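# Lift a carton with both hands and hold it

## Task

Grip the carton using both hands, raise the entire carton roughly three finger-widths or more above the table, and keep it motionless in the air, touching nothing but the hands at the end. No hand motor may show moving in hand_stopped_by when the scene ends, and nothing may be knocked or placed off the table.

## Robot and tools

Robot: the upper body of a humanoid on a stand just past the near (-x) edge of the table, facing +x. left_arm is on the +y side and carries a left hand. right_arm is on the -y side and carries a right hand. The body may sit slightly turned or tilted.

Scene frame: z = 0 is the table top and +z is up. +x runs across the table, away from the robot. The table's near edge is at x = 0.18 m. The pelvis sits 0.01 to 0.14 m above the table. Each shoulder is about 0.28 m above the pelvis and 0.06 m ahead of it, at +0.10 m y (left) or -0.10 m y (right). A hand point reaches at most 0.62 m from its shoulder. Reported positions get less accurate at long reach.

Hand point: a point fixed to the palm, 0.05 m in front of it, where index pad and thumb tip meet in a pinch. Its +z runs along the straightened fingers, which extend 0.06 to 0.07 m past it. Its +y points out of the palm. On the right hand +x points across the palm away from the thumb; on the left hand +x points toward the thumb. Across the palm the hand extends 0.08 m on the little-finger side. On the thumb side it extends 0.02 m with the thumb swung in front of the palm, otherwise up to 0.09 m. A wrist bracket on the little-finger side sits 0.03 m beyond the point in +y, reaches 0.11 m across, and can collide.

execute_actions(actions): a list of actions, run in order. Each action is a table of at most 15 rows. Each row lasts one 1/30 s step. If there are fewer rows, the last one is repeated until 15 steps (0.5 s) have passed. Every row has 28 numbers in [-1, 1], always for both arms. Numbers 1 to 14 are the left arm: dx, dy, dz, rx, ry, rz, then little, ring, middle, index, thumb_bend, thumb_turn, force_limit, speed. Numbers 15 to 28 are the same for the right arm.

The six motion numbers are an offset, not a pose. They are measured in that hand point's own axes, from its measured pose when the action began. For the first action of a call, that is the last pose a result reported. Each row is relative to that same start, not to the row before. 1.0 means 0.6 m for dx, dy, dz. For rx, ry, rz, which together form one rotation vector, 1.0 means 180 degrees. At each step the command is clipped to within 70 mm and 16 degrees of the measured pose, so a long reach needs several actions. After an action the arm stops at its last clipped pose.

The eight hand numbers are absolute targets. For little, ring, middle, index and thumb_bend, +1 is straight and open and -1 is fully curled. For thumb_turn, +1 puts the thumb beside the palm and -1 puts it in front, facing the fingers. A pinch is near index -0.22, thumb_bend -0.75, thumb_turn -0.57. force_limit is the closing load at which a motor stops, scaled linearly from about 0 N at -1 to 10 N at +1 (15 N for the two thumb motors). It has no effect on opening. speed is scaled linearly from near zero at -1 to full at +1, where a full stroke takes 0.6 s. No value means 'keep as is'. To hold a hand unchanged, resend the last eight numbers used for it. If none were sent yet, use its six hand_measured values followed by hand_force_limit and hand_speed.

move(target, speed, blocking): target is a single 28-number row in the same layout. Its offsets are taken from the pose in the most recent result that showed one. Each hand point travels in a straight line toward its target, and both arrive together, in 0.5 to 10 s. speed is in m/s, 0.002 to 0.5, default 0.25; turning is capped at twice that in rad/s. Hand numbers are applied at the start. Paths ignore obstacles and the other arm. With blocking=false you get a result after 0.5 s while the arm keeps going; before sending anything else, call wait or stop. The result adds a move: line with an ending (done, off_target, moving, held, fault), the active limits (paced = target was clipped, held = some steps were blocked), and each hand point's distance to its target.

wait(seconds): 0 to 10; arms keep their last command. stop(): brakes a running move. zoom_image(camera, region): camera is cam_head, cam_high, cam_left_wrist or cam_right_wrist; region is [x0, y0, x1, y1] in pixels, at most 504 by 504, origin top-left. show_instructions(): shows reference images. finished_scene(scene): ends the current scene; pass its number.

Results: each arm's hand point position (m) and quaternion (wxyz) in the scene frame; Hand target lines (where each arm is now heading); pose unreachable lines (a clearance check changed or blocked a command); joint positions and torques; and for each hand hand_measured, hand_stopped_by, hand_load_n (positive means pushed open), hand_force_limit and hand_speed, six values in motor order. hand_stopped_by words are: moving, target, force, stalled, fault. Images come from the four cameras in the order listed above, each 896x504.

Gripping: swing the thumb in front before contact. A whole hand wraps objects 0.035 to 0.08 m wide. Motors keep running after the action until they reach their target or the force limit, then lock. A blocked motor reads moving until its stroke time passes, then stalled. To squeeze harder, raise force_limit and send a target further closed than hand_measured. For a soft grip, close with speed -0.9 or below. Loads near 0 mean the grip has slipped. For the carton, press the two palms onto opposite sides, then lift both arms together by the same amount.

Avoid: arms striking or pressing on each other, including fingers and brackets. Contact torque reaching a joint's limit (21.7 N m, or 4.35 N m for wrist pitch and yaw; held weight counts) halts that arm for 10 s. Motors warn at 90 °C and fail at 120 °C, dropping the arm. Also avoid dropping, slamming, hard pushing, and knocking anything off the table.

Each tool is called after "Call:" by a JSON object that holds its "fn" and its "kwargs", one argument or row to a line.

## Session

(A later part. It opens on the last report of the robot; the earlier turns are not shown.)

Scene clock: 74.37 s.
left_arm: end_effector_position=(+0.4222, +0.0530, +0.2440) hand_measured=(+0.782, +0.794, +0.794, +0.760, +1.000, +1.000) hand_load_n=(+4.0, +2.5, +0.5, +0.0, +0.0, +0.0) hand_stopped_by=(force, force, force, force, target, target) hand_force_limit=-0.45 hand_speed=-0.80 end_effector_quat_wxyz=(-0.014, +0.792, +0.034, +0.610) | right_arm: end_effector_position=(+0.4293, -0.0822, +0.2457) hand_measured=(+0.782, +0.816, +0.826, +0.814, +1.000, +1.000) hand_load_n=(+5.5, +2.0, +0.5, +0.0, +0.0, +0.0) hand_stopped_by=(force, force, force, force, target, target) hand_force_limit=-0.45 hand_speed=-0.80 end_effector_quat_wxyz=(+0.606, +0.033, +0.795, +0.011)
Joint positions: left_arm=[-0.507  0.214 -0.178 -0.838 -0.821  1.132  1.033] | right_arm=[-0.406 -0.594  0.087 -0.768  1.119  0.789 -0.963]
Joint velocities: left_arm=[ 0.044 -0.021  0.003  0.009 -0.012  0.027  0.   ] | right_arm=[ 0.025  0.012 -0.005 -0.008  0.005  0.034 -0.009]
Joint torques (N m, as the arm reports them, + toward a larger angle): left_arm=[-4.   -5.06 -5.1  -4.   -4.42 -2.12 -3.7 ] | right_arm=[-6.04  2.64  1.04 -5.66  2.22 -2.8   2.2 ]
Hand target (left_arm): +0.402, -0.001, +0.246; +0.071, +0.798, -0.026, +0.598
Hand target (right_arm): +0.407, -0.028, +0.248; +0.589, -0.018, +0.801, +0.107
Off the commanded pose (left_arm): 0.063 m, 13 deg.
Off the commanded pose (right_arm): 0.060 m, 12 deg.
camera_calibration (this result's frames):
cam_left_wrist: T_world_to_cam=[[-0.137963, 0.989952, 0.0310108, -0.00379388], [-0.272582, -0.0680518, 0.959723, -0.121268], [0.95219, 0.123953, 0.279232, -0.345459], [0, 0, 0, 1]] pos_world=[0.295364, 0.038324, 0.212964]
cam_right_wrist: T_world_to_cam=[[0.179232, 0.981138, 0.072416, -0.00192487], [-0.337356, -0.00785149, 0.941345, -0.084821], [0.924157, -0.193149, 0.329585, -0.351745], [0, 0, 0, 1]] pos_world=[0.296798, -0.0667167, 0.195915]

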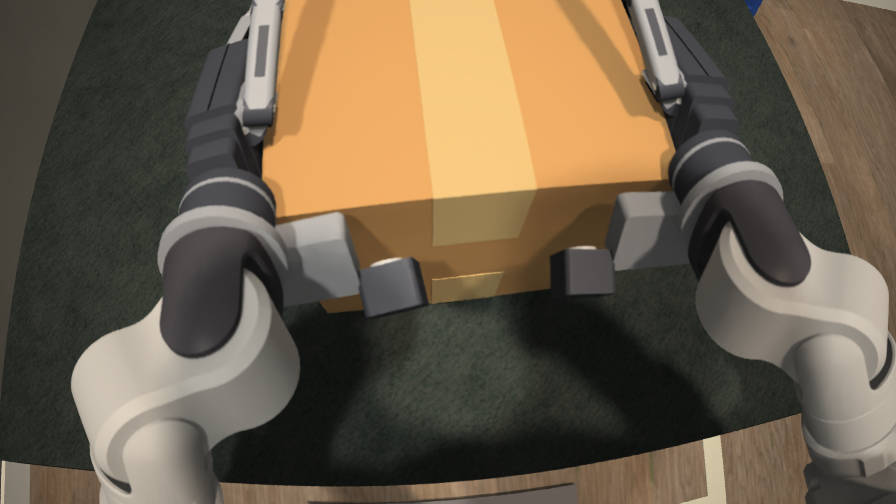

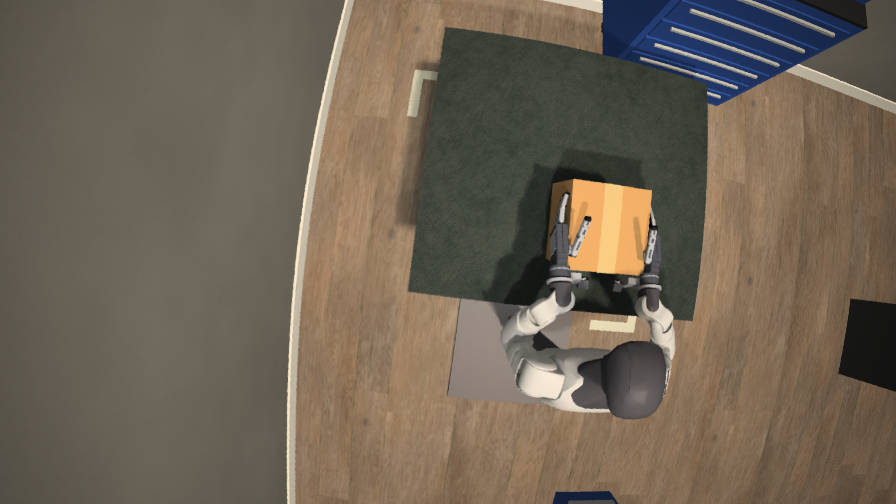

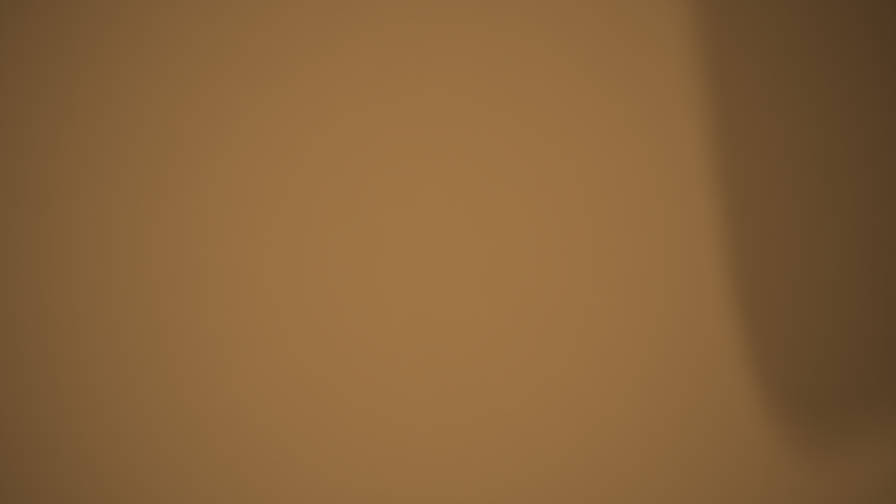

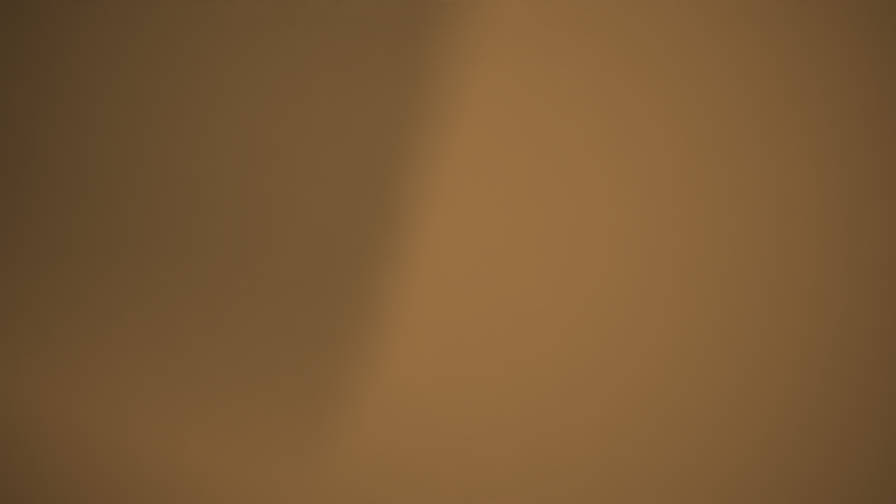

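Call:
{"fn": "execute_actions", "kwargs": {
  "actions": []
}}

Scene clock: 75.50 s.
left_arm: end_effector_position=(+0.4219, +0.0530, +0.2422) hand_measured=(+0.782, +0.794, +0.794, +0.760, +1.000, +1.000) hand_load_n=(+4.0, +2.5, +0.5, +0.0, +0.0, +0.0) hand_stopped_by=(force, force, force, force, target, target) hand_force_limit=-0.45 hand_speed=-0.80 end_effector_quat_wxyz=(-0.015, +0.794, +0.034, +0.607) | right_arm: end_effector_position=(+0.4290, -0.0821, +0.2440) hand_measured=(+0.782, +0.816, +0.826, +0.814, +1.000, +1.000) hand_load_n=(+5.5, +2.0, +0.5, +0.0, +0.0, +0.0) hand_stopped_by=(force, force, force, force, target, target) hand_force_limit=-0.45 hand_speed=-0.80 end_effector_quat_wxyz=(+0.604, +0.032, +0.796, +0.011)
Joint positions: left_arm=[-0.504  0.212 -0.178 -0.837 -0.821  1.135  1.033] | right_arm=[-0.403 -0.593  0.088 -0.768  1.12   0.791 -0.963]
Joint velocities: left_arm=[-0.002 -0.003 -0.003  0.     0.005  0.     0.   ] | right_arm=[-0.005  0.002  0.003 -0.008  0.002  0.     0.   ]
Joint torques (N m, as the arm reports them, + toward a larger angle): left_arm=[-4.59 -5.54 -5.26 -4.   -4.46 -2.15 -3.64] | right_arm=[-5.94  2.45  0.99 -5.71  2.24 -2.85  2.24]
Hand target (left_arm): +0.402, -0.001, +0.246; +0.071, +0.798, -0.026, +0.598
Hand target (right_arm): +0.407, -0.028, +0.248; +0.589, -0.018, +0.801, +0.107
Off the commanded pose (left_arm): 0.063 m, 13 deg.
Off the commanded pose (right_arm): 0.060 m, 12 deg.
camera_calibration (this result's frames):
cam_left_wrist: T_world_to_cam=[[-0.137832, 0.989914, 0.0327492, -0.00425421], [-0.267235, -0.0690067, 0.961157, -0.122166], [0.953723, 0.123727, 0.274051, -0.344076], [0, 0, 0, 1]] pos_world=[0.29492, 0.0383524, 0.211854]
cam_right_wrist: T_world_to_cam=[[0.179427, 0.981208, 0.0709755, -0.00151726], [-0.332372, -0.00744152, 0.943119, -0.0858783], [0.925924, -0.192812, 0.324791, -0.350421], [0, 0, 0, 1]] pos_world=[0.296192, -0.0667156, 0.194915]

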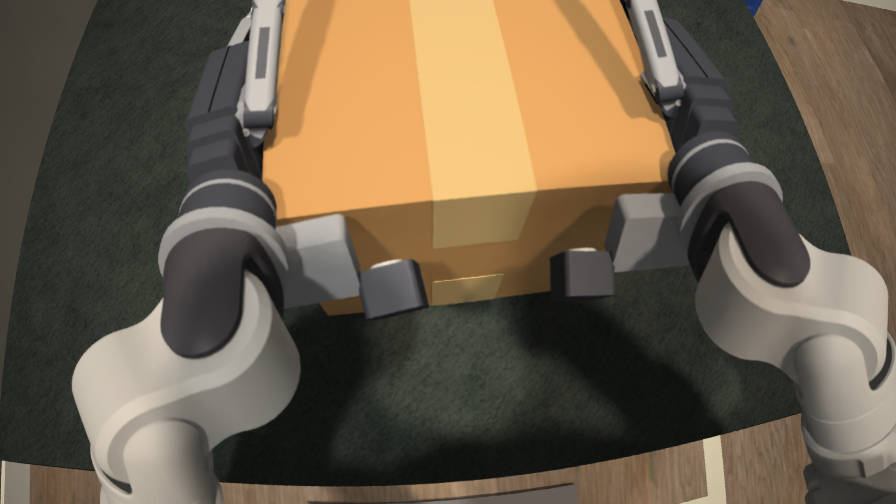

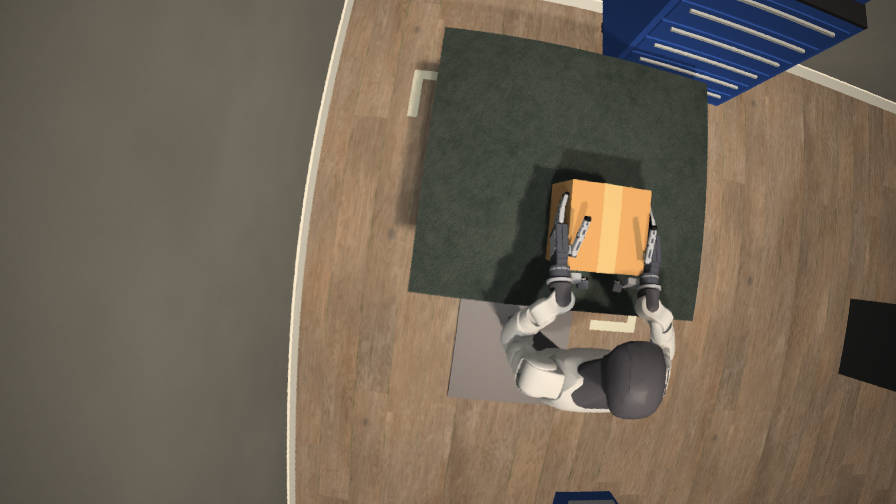

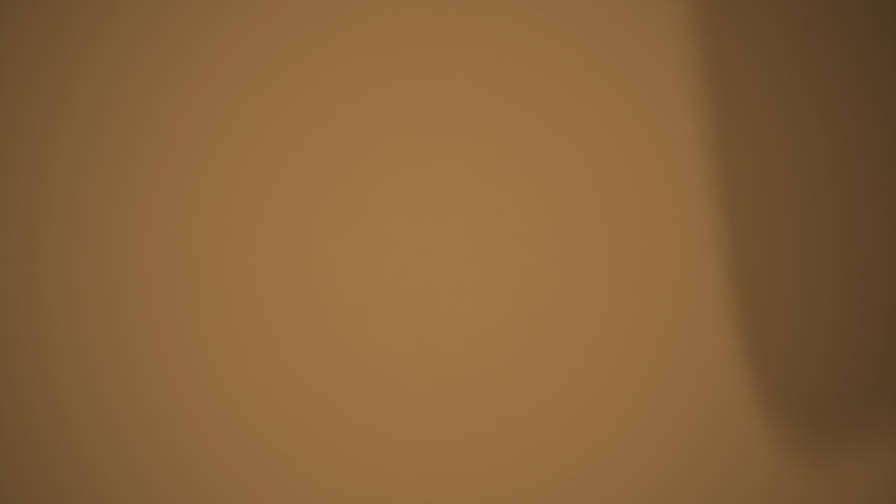

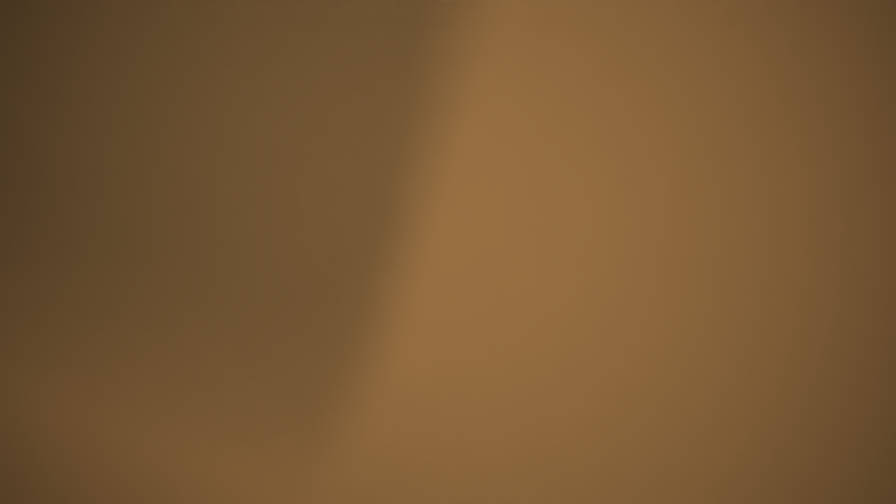

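Call:
{"fn": "execute_actions", "kwargs": {
  "actions": [
    [[0.026,0.09,-0.039,-0.069,-0.004,0,0.25,0.25,0.22,0.65,1,1,-0.5,-0.8,-0.026,0.09,-0.041,-0.07,0.007,0.008,0.25,0.25,0.22,0.65,1,1,-0.5,-0.8]]
  ]
}}

Call:
{"fn": "wait", "kwargs": {
  "seconds": 0.5
}}

Scene clock: 79.93 s.
left_arm: end_effector_position=(+0.4242, +0.0559, +0.2728) hand_measured=(+0.782, +0.794, +0.784, +0.760, +1.000, +1.000) hand_load_n=(+8.0, +3.5, +1.5, +0.0, +0.0, +0.0) hand_stopped_by=(force, force, force, force, target, target) hand_force_limit=-0.50 hand_speed=-0.80 end_effector_quat_wxyz=(-0.006, +0.781, +0.040, +0.624) | right_arm: end_effector_position=(+0.4299, -0.0826, +0.2739) hand_measured=(+0.782, +0.816, +0.818, +0.814, +1.000, +1.000) hand_load_n=(+9.0, +2.5, +1.5, +0.0, +0.0, +0.0) hand_stopped_by=(force, force, force, force, target, target) hand_force_limit=-0.50 hand_speed=-0.80 end_effector_quat_wxyz=(+0.617, +0.037, +0.786, +0.022)
Joint positions: left_arm=[-0.612  0.167 -0.06  -0.874 -0.956  1.265  1.116] | right_arm=[-0.486 -0.612  0.009 -0.798  1.274  0.85  -1.05 ]
Joint velocities: left_arm=[-0.029  0.    -0.009  0.    -0.034  0.04   0.025] | right_arm=[-0.002 -0.021  0.003  0.005  0.023  0.023 -0.015]
Joint torques (N m, as the arm reports them, + toward a larger angle): left_arm=[-3.35 -4.24 -4.67 -2.68 -4.78 -1.06 -3.63] | right_arm=[-5.1   0.73  0.72 -4.61  2.5  -1.72  2.29]
Hand target (left_arm): +0.404, +0.005, +0.267; +0.068, +0.791, -0.030, +0.607
Hand target (right_arm): +0.406, -0.032, +0.269; +0.593, -0.024, +0.798, +0.107
Off the commanded pose (left_arm): 0.061 m, 12 deg.
Off the commanded pose (right_arm): 0.057 m, 12 deg.
camera_calibration (this result's frames):
cam_left_wrist: T_world_to_cam=[[-0.138284, 0.990362, 0.00775684, -0.000832537], [-0.307201, -0.0503374, 0.950313, -0.131915], [0.941544, 0.12903, 0.311201, -0.360252], [0, 0, 0, 1]] pos_world=[0.298554, 0.0406675, 0.237478]
cam_right_wrist: T_world_to_cam=[[0.171458, 0.980056, 0.100459, -0.00811949], [-0.363563, -0.0318291, 0.931026, -0.0991293], [0.915655, -0.196155, 0.350855, -0.364048], [0, 0, 0, 1]] pos_world=[0.298695, -0.0666076, 0.220836]

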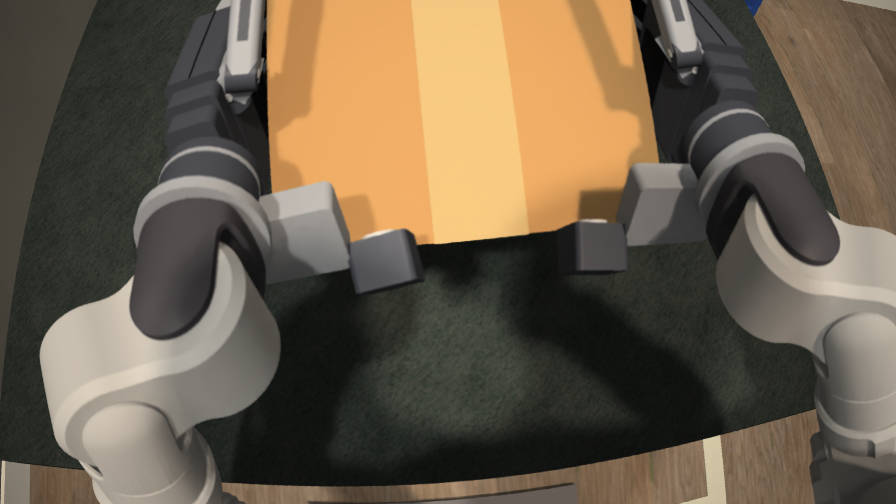

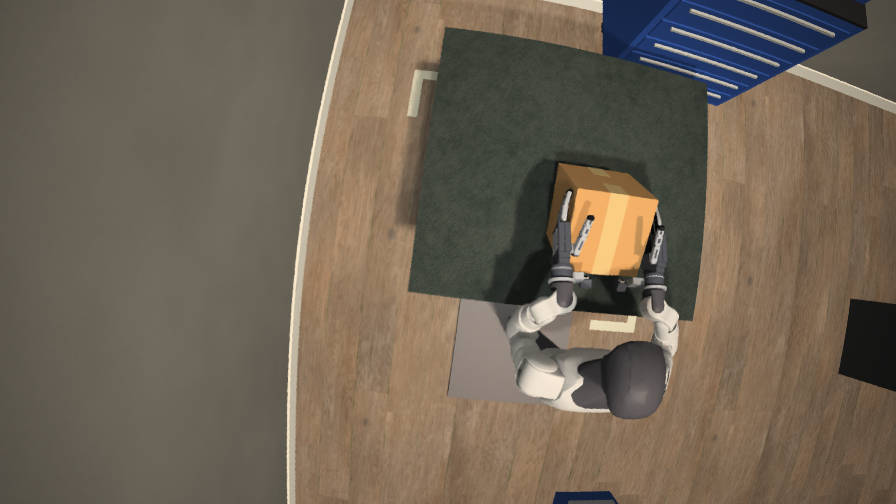

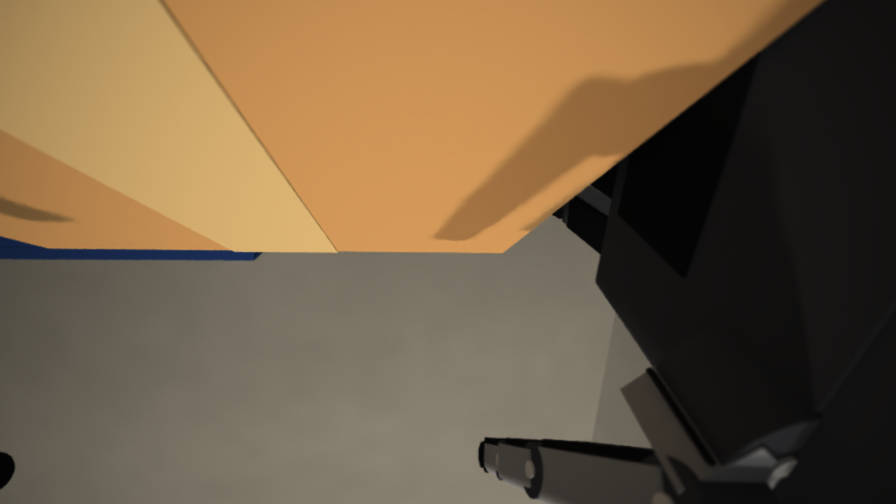

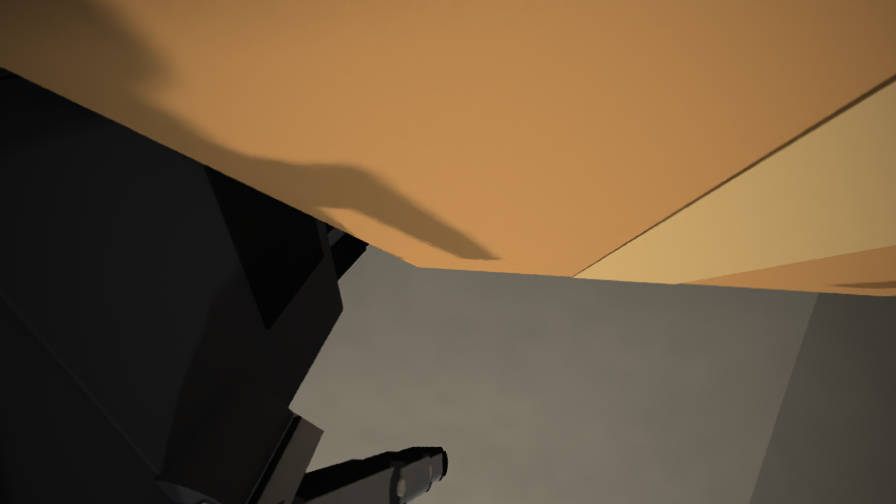

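Scene clock: 80.43 s.
left_arm: end_effector_position=(+0.4241, +0.0553, +0.2701) hand_measured=(+0.782, +0.794, +0.784, +0.760, +1.000, +1.000) hand_load_n=(+6.0, +3.0, +2.5, +0.0, +0.0, +0.0) hand_stopped_by=(force, force, force, force, target, target) hand_force_limit=-0.50 hand_speed=-0.80 end_effector_quat_wxyz=(-0.011, +0.783, +0.035, +0.621) | right_arm: end_effector_position=(+0.4293, -0.0818, +0.2707) hand_measured=(+0.782, +0.816, +0.818, +0.814, +1.000, +1.000) hand_load_n=(+6.0, +2.5, +4.0, +0.0, +0.0, +0.0) hand_stopped_by=(force, force, force, force, target, target) hand_force_limit=-0.50 hand_speed=-0.80 end_effector_quat_wxyz=(+0.614, +0.031, +0.789, +0.017)
Joint positions: left_arm=[-0.613  0.167 -0.06  -0.872 -0.957  1.28   1.117] | right_arm=[-0.486 -0.616  0.012 -0.798  1.274  0.863 -1.052]
Joint velocities: left_arm=[-0.003  0.005  0.002  0.003  0.011  0.     0.   ] | right_arm=[ 0.    -0.005 -0.023 -0.006  0.     0.     0.   ]
Joint torques (N m, as the arm reports them, + toward a larger angle): left_arm=[-1.61 -3.36 -5.11 -1.51 -4.93 -0.29 -3.31] | right_arm=[-3.56  0.48  1.93 -3.56  2.58 -0.83  2.15]
Hand target (left_arm): +0.404, +0.005, +0.267; +0.068, +0.791, -0.030, +0.607
Hand target (right_arm): +0.406, -0.032, +0.269; +0.593, -0.024, +0.798, +0.107
Off the commanded pose (left_arm): 0.060 m, 12 deg.
Off the commanded pose (right_arm): 0.056 m, 12 deg.
wait: 0.50 s; at rest by 0.33 s
camera_calibration (this result's frames):
cam_left_wrist: T_world_to_cam=[[-0.135248, 0.990575, 0.0216527, -0.00527856], [-0.299905, -0.0617564, 0.951968, -0.132326], [0.944333, 0.122258, 0.305431, -0.358536], [0, 0, 0, 1]] pos_world=[0.298178, 0.0408908, 0.235593]
cam_right_wrist: T_world_to_cam=[[0.168163, 0.982257, 0.0830177, -0.00211526], [-0.355744, -0.0180701, 0.934409, -0.0994335], [0.91933, -0.186666, 0.346393, -0.361847], [0, 0, 0, 1]] pos_world=[0.29764, -0.0672637, 0.218428]

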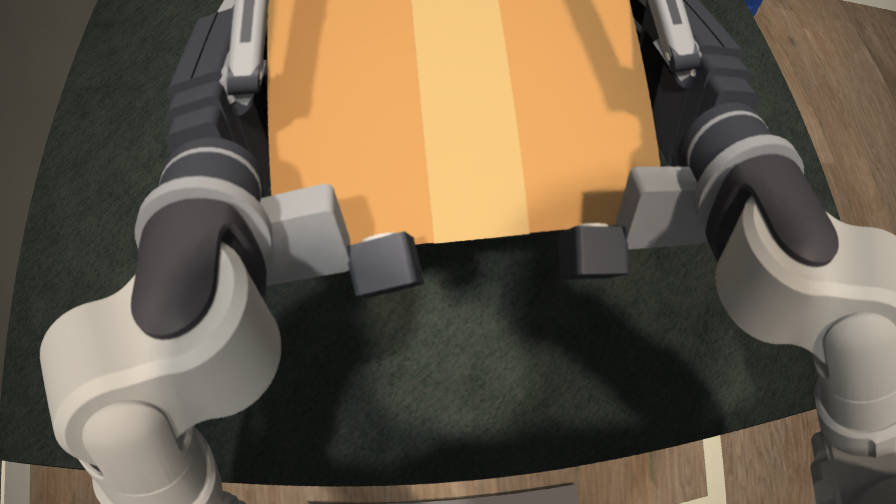

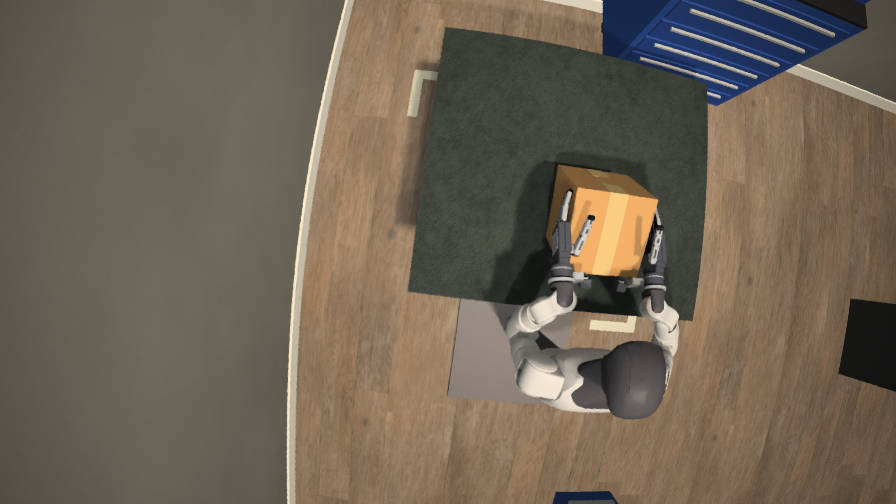

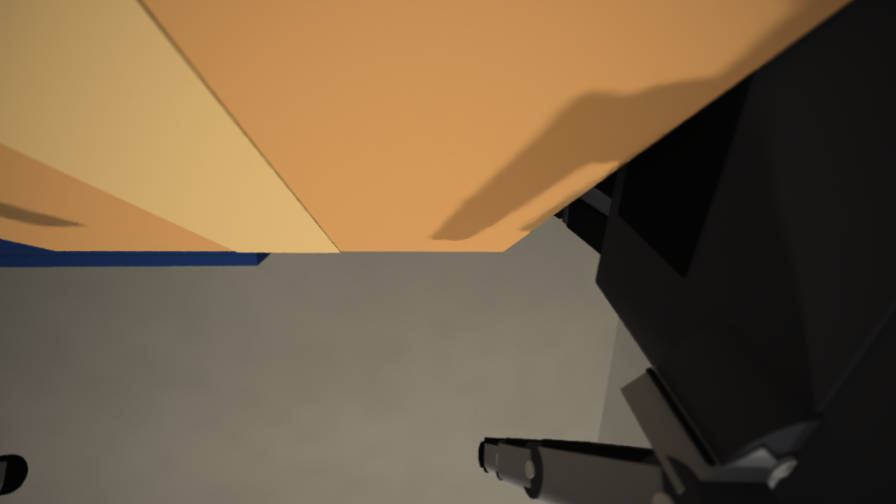

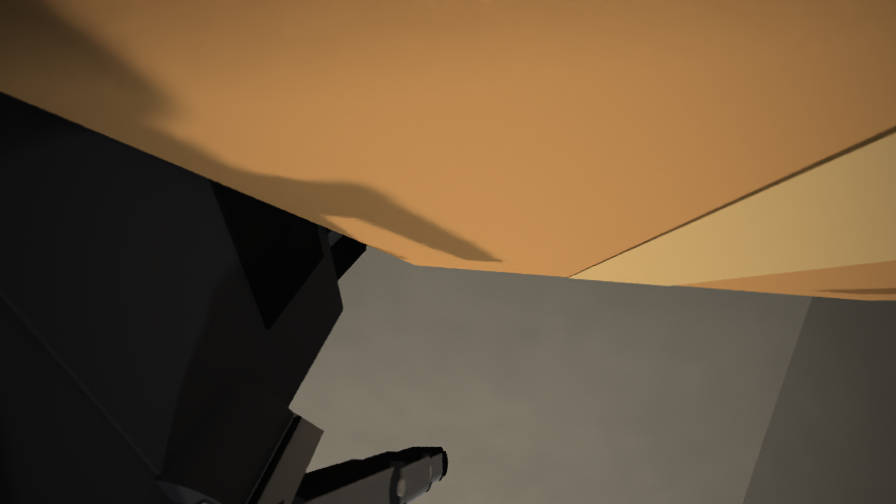

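Call:
{"fn": "execute_actions", "kwargs": {
  "actions": [
    [[-0.02,0.06,-0.01,-0.045,-0.03,0,0.25,0.25,0.22,0.65,1,1,-0.5,-0.8,0.02,0.06,-0.01,-0.045,0.03,0.005,0.25,0.25,0.22,0.65,1,1,-0.5,-0.8]],
    [[-0.01,0.03,-0.01,-0.025,-0.015,0,0.25,0.25,0.22,0.65,1,1,-0.5,-0.8,0.01,0.03,-0.01,-0.025,0.015,0.005,0.25,0.25,0.22,0.65,1,1,-0.5,-0.8]],
    [[0,0.01,0,-0.01,0,0,0.25,0.25,0.22,0.65,1,1,-0.5,-0.8,0,0.01,0,-0.01,0,0,0.25,0.25,0.22,0.65,1,1,-0.5,-0.8]]
  ]
}}

Scene clock: 87.83 s.
left_arm: end_effector_position=(+0.4302, +0.0599, +0.2502) hand_measured=(+0.782, +0.792, +0.784, +0.760, +1.000, +1.000) hand_load_n=(+1.0, +0.5, +0.0, +0.0, +0.0, +0.0) hand_stopped_by=(force, force, force, force, target, target) hand_force_limit=-0.50 hand_speed=-0.80 end_effector_quat_wxyz=(-0.013, +0.821, +0.031, +0.569) | right_arm: end_effector_position=(+0.4344, -0.0825, +0.2491) hand_measured=(+0.782, +0.814, +0.818, +0.814, +1.000, +1.000) hand_load_n=(+1.0, +0.0, +1.0, +0.0, +0.0, +0.0) hand_stopped_by=(force, force, force, force, target, target) hand_force_limit=-0.50 hand_speed=-0.80 end_effector_quat_wxyz=(+0.563, +0.025, +0.826, +0.017)
Joint positions: left_arm=[-0.696  0.07   0.116 -0.794 -1.15   1.501  1.24 ] | right_arm=[-0.544 -0.617 -0.024 -0.716  1.441  0.963 -1.129]
Joint velocities: left_arm=[-0.005  0.005 -0.002 -0.006  0.003  0.    -0.002] | right_arm=[ 0.    -0.005  0.    -0.006 -0.002  0.     0.   ]
Joint torques (N m, as the arm reports them, + toward a larger angle): left_arm=[-2.37 -0.54 -0.82 -1.03 -0.49 -0.86 -0.67] | right_arm=[-3.24 -2.73 -2.78 -1.99  0.55 -1.02  0.42]
Hand target (left_arm): +0.429, +0.053, +0.252; -0.003, +0.821, +0.023, +0.571
Hand target (right_arm): +0.432, -0.076, +0.251; +0.564, +0.018, +0.825, +0.029
Off the commanded pose (left_arm): 0.007 m, 1 deg.
Off the commanded pose (right_arm): 0.007 m, 2 deg.
camera_calibration (this result's frames):
cam_left_wrist: T_world_to_cam=[[-0.12629, 0.991037, 0.0435609, -0.0179941], [-0.17605, -0.0656065, 0.982193, -0.171863], [0.976247, 0.116372, 0.182757, -0.341427], [0, 0, 0, 1]] pos_world=[0.300788, 0.0462901, 0.231984]
cam_right_wrist: T_world_to_cam=[[0.16396, 0.984842, 0.0565907, 0.00805892], [-0.235232, -0.0166789, 0.971796, -0.138963], [0.95801, -0.172647, 0.228932, -0.34558], [0, 0, 0, 1]] pos_world=[0.297059, -0.069918, 0.213702]

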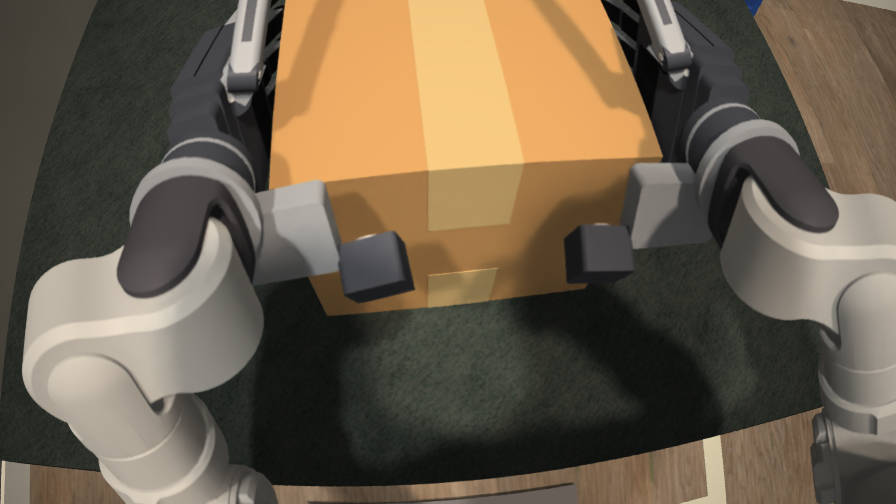

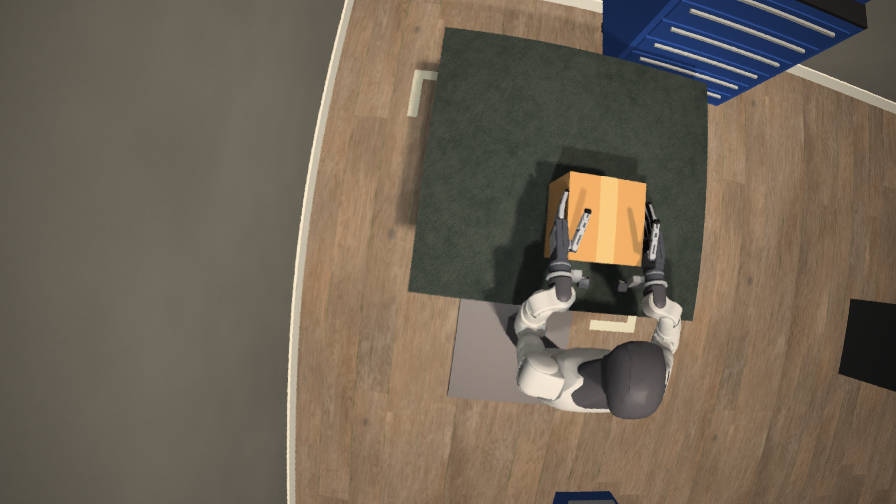

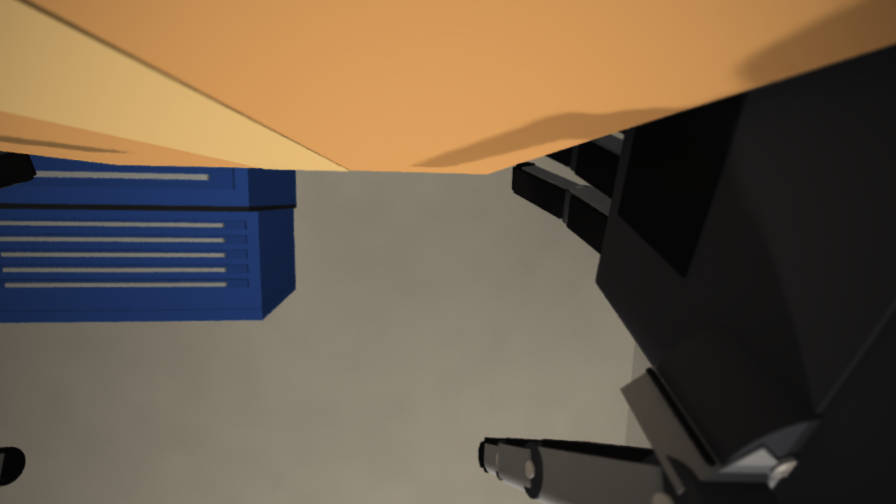

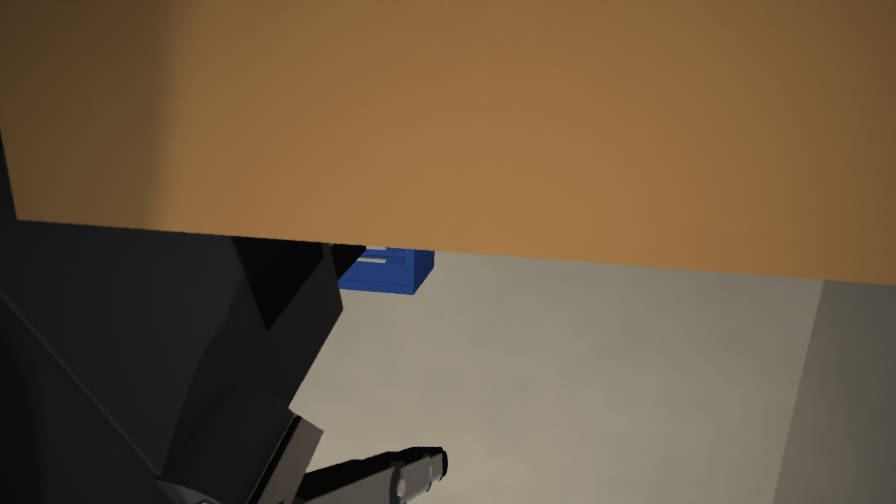

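Call:
{"fn": "move", "kwargs": {
  "target": [-0.044,-0.008,0.025,-0.018,0.018,0.011,1,1,1,1,1,1,0,0,0.047,-0.02,0.035,0,-0.022,-0.019,1,1,1,1,1,1,0,0],
  "speed": 0.08
}}

Call:
{"fn": "execute_actions", "kwargs": {
  "actions": [
    [[0,0.05,-0.012,-0.025,-0.005,-0.005,1,1,1,1,1,1,0,0,0,0.05,-0.012,-0.025,0.005,0.005,1,1,1,1,1,1,0,0]],
    [[-0.005,0.095,-0.028,-0.058,-0.008,-0.008,1,1,1,1,1,1,0,0,0,0.097,-0.028,-0.058,0.008,0.012,1,1,1,1,1,1,0,0]]
  ]
}}

Scene clock: 94.10 s.
left_arm: end_effector_position=(+0.4315, +0.0568, +0.2185) hand_measured=(+1.000, +1.000, +1.000, +1.000, +1.000, +1.000) hand_load_n=(+0.0, +0.0, +0.0, +0.0, +0.0, +0.0) hand_stopped_by=(target, target, target, target, target, target) hand_force_limit=0.00 hand_speed=0.00 end_effector_quat_wxyz=(+0.009, +0.809, -0.005, +0.588) | right_arm: end_effector_position=(+0.4440, -0.0940, +0.2186) hand_measured=(+1.000, +1.000, +1.000, +1.000, +1.000, +1.000) hand_load_n=(+0.0, +0.0, +0.0, +0.0, +0.0, +0.0) hand_stopped_by=(target, target, target, target, target, target) hand_force_limit=0.00 hand_speed=0.00 end_effector_quat_wxyz=(+0.595, +0.003, +0.804, +0.000)
Joint positions: left_arm=[-0.475  0.317 -0.121 -0.734 -0.805  1.069  0.797] | right_arm=[-0.38  -0.639  0.093 -0.624  0.992  0.735 -0.746]
Joint velocities: left_arm=[ 0.02   0.    -0.011 -0.006  0.003 -0.003  0.   ] | right_arm=[ 0.    -0.002 -0.003 -0.003 -0.003  0.     0.   ]
Joint torques (N m, as the arm reports them, + toward a larger angle): left_arm=[-1.61  0.64  0.64 -1.73  0.19 -1.09 -0.17] | right_arm=[-2.72 -3.49 -3.18 -1.9   0.15 -1.35  0.03]
Hand target (left_arm): +0.432, +0.057, +0.217; +0.008, +0.809, -0.005, +0.588
Hand target (right_arm): +0.444, -0.094, +0.218; +0.595, +0.002, +0.803, -0.001
Off the commanded pose (left_arm): 0.009 m, 1 deg.
Off the commanded pose (right_arm): 0.004 m, 1 deg.
move: off_target (left_arm, right_arm)
camera_calibration (this result's frames):
cam_left_wrist: T_world_to_cam=[[-0.0453859, 0.998012, 0.043729, -0.0487491], [-0.225176, -0.0528681, 0.972883, -0.118247], [0.97326, 0.0343085, 0.227128, -0.340329], [0, 0, 0, 1]] pos_world=[0.30239, 0.0540768, 0.194471]
cam_right_wrist: T_world_to_cam=[[0.146255, 0.989106, 0.0166753, 0.0365941], [-0.311025, 0.0299753, 0.949929, -0.0645402], [0.939081, -0.144119, 0.312021, -0.35682], [0, 0, 0, 1]] pos_world=[0.309657, -0.0856852, 0.172034]

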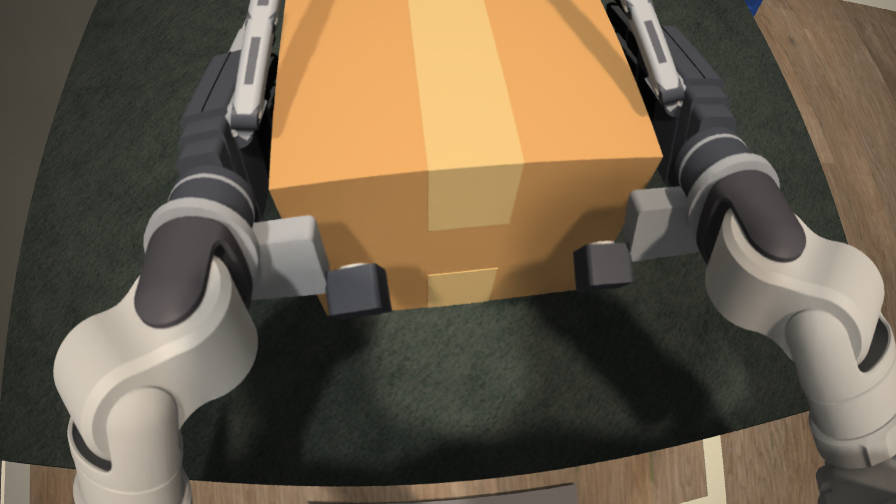

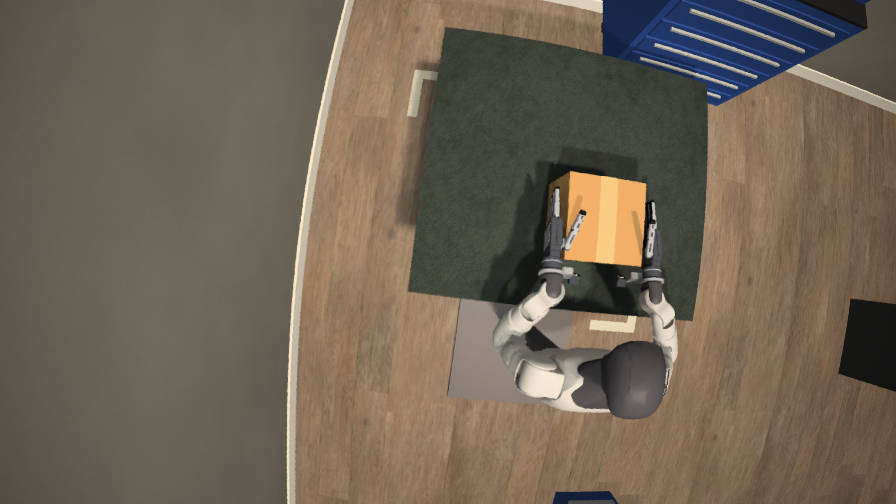

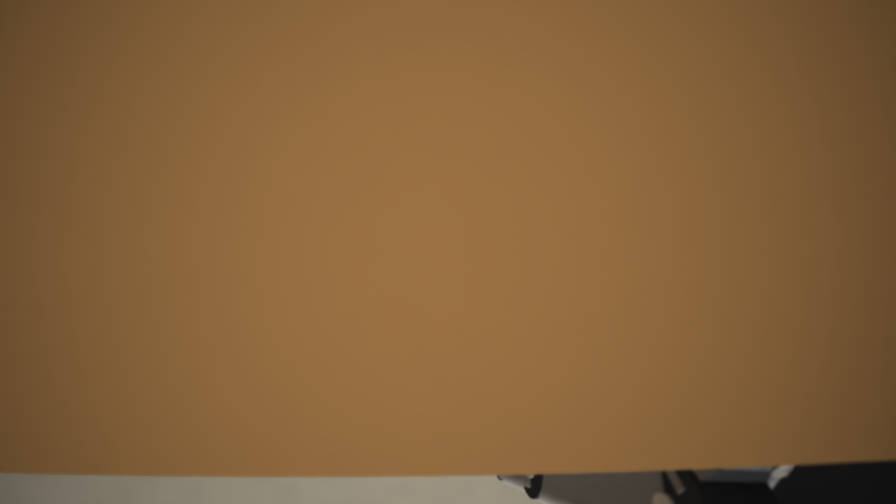

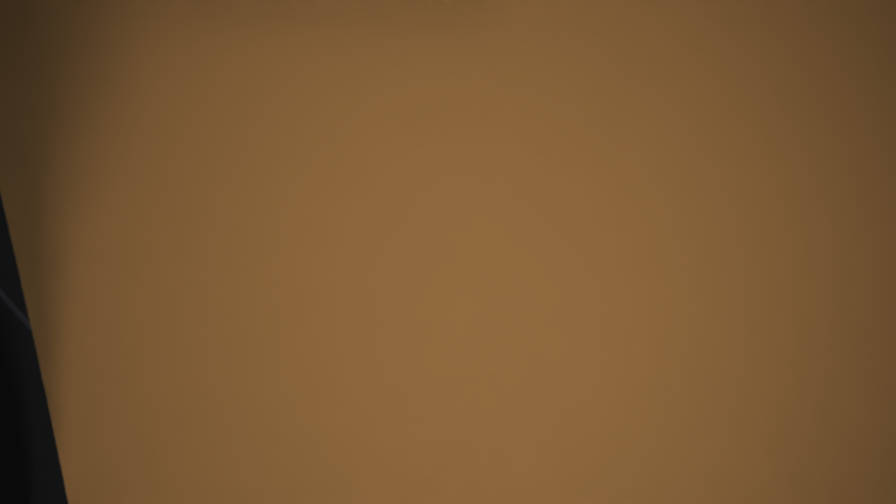

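Scene clock: 95.10 s.
left_arm: end_effector_position=(+0.4302, +0.0465, +0.2179) hand_measured=(+1.000, +1.000, +1.000, +1.000, +1.000, +1.000) hand_load_n=(+0.0, +0.0, +0.0, +0.0, +0.0, +0.0) hand_stopped_by=(target, target, target, target, target, target) hand_force_limit=0.00 hand_speed=0.00 end_effector_quat_wxyz=(+0.006, +0.814, -0.001, +0.580) | right_arm: end_effector_position=(+0.4400, -0.0775, +0.2182) hand_measured=(+1.000, +1.000, +1.000, +1.000, +1.000, +1.000) hand_load_n=(+0.0, +0.0, +0.0, +0.0, +0.0, +0.0) hand_stopped_by=(target, target, target, target, target, target) hand_force_limit=0.00 hand_speed=0.00 end_effector_quat_wxyz=(+0.585, +0.004, +0.811, +0.007)
Joint positions: left_arm=[-0.506  0.25  -0.143 -0.74  -0.807  1.13   0.87 ] | right_arm=[-0.42  -0.58   0.118 -0.657  1.027  0.806 -0.835]
Joint velocities: left_arm=[-0.005 -0.018  0.008 -0.003  0.012  0.011  0.   ] | right_arm=[-0.009  0.012 -0.014  0.     0.     0.015  0.   ]
Joint torques (N m, as the arm reports them, + toward a larger angle): left_arm=[-2.5  -4.9  -4.5  -3.03 -4.17 -0.78 -3.18] | right_arm=[-4.33  2.12  2.43 -4.59  2.16 -0.94  1.83]
Hand target (left_arm): +0.408, -0.006, +0.227; +0.097, +0.813, -0.050, +0.573
Hand target (right_arm): +0.419, -0.025, +0.226; +0.575, -0.040, +0.811, +0.100
Off the commanded pose (left_arm): 0.061 m, 12 deg.
Off the commanded pose (right_arm): 0.060 m, 12 deg.
camera_calibration (this result's frames):
cam_left_wrist: T_world_to_cam=[[-0.0541145, 0.997452, 0.0464914, -0.035294], [-0.20612, -0.0567152, 0.976882, -0.127376], [0.977029, 0.0432806, 0.208664, -0.336576], [0, 0, 0, 1]] pos_world=[0.30068, 0.0425471, 0.196303]
cam_right_wrist: T_world_to_cam=[[0.140813, 0.989714, 0.0252541, 0.0214202], [-0.287342, 0.0164452, 0.957687, -0.0790447], [0.947421, -0.142112, 0.286702, -0.348575], [0, 0, 0, 1]] pos_world=[0.304518, -0.0694365, 0.175096]

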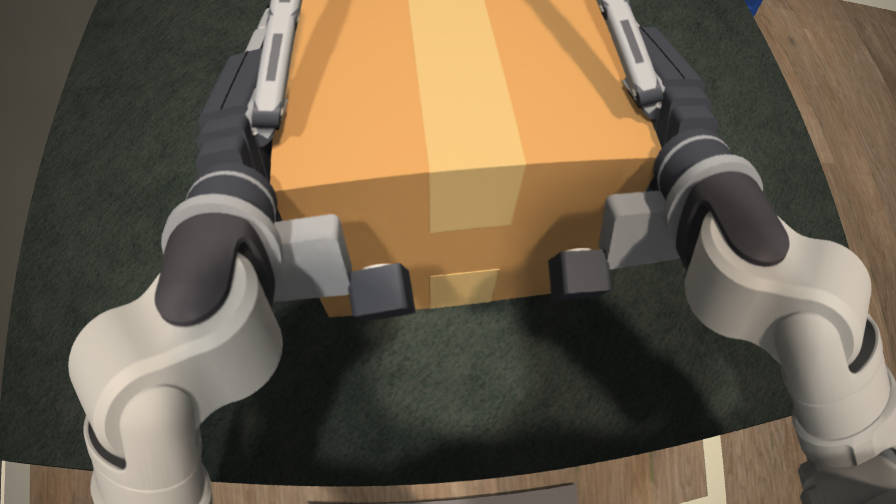

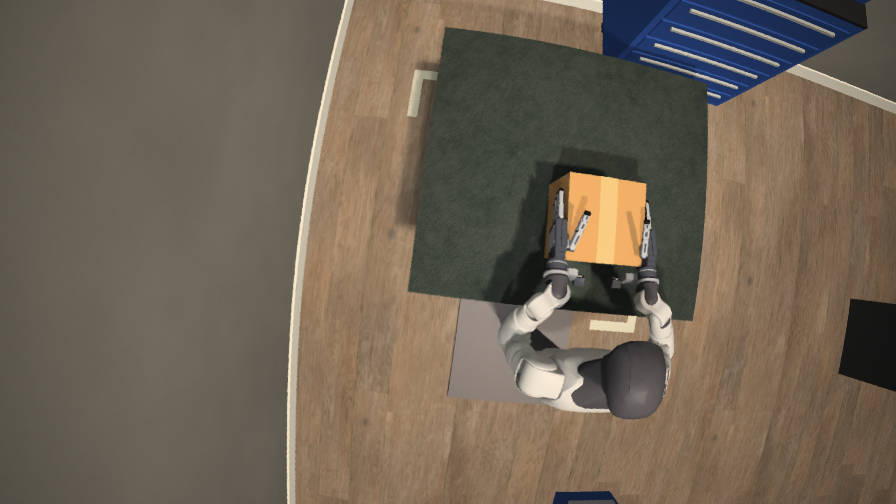

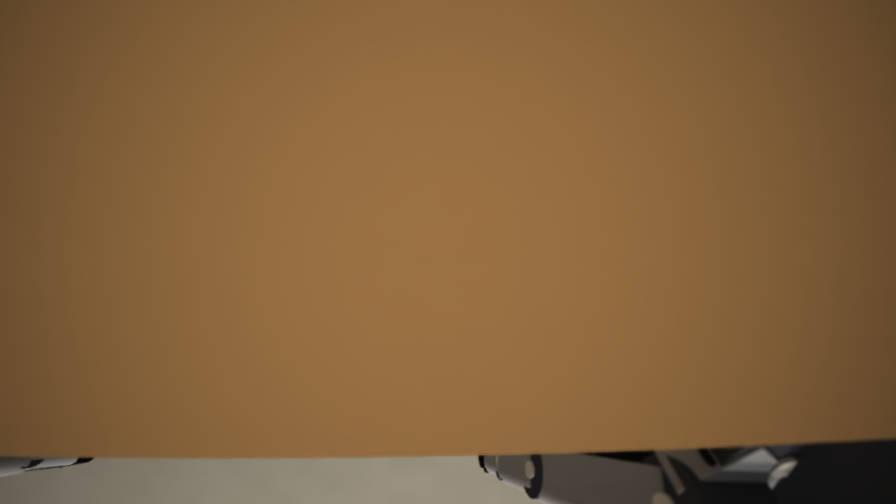

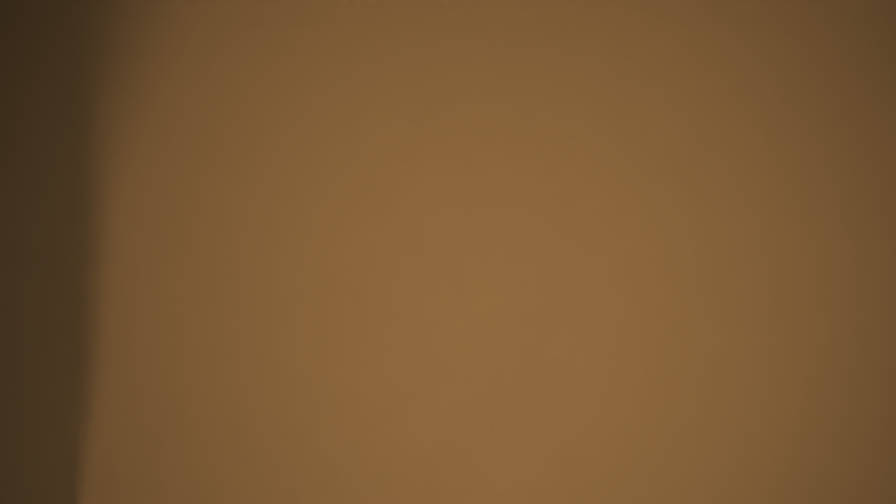

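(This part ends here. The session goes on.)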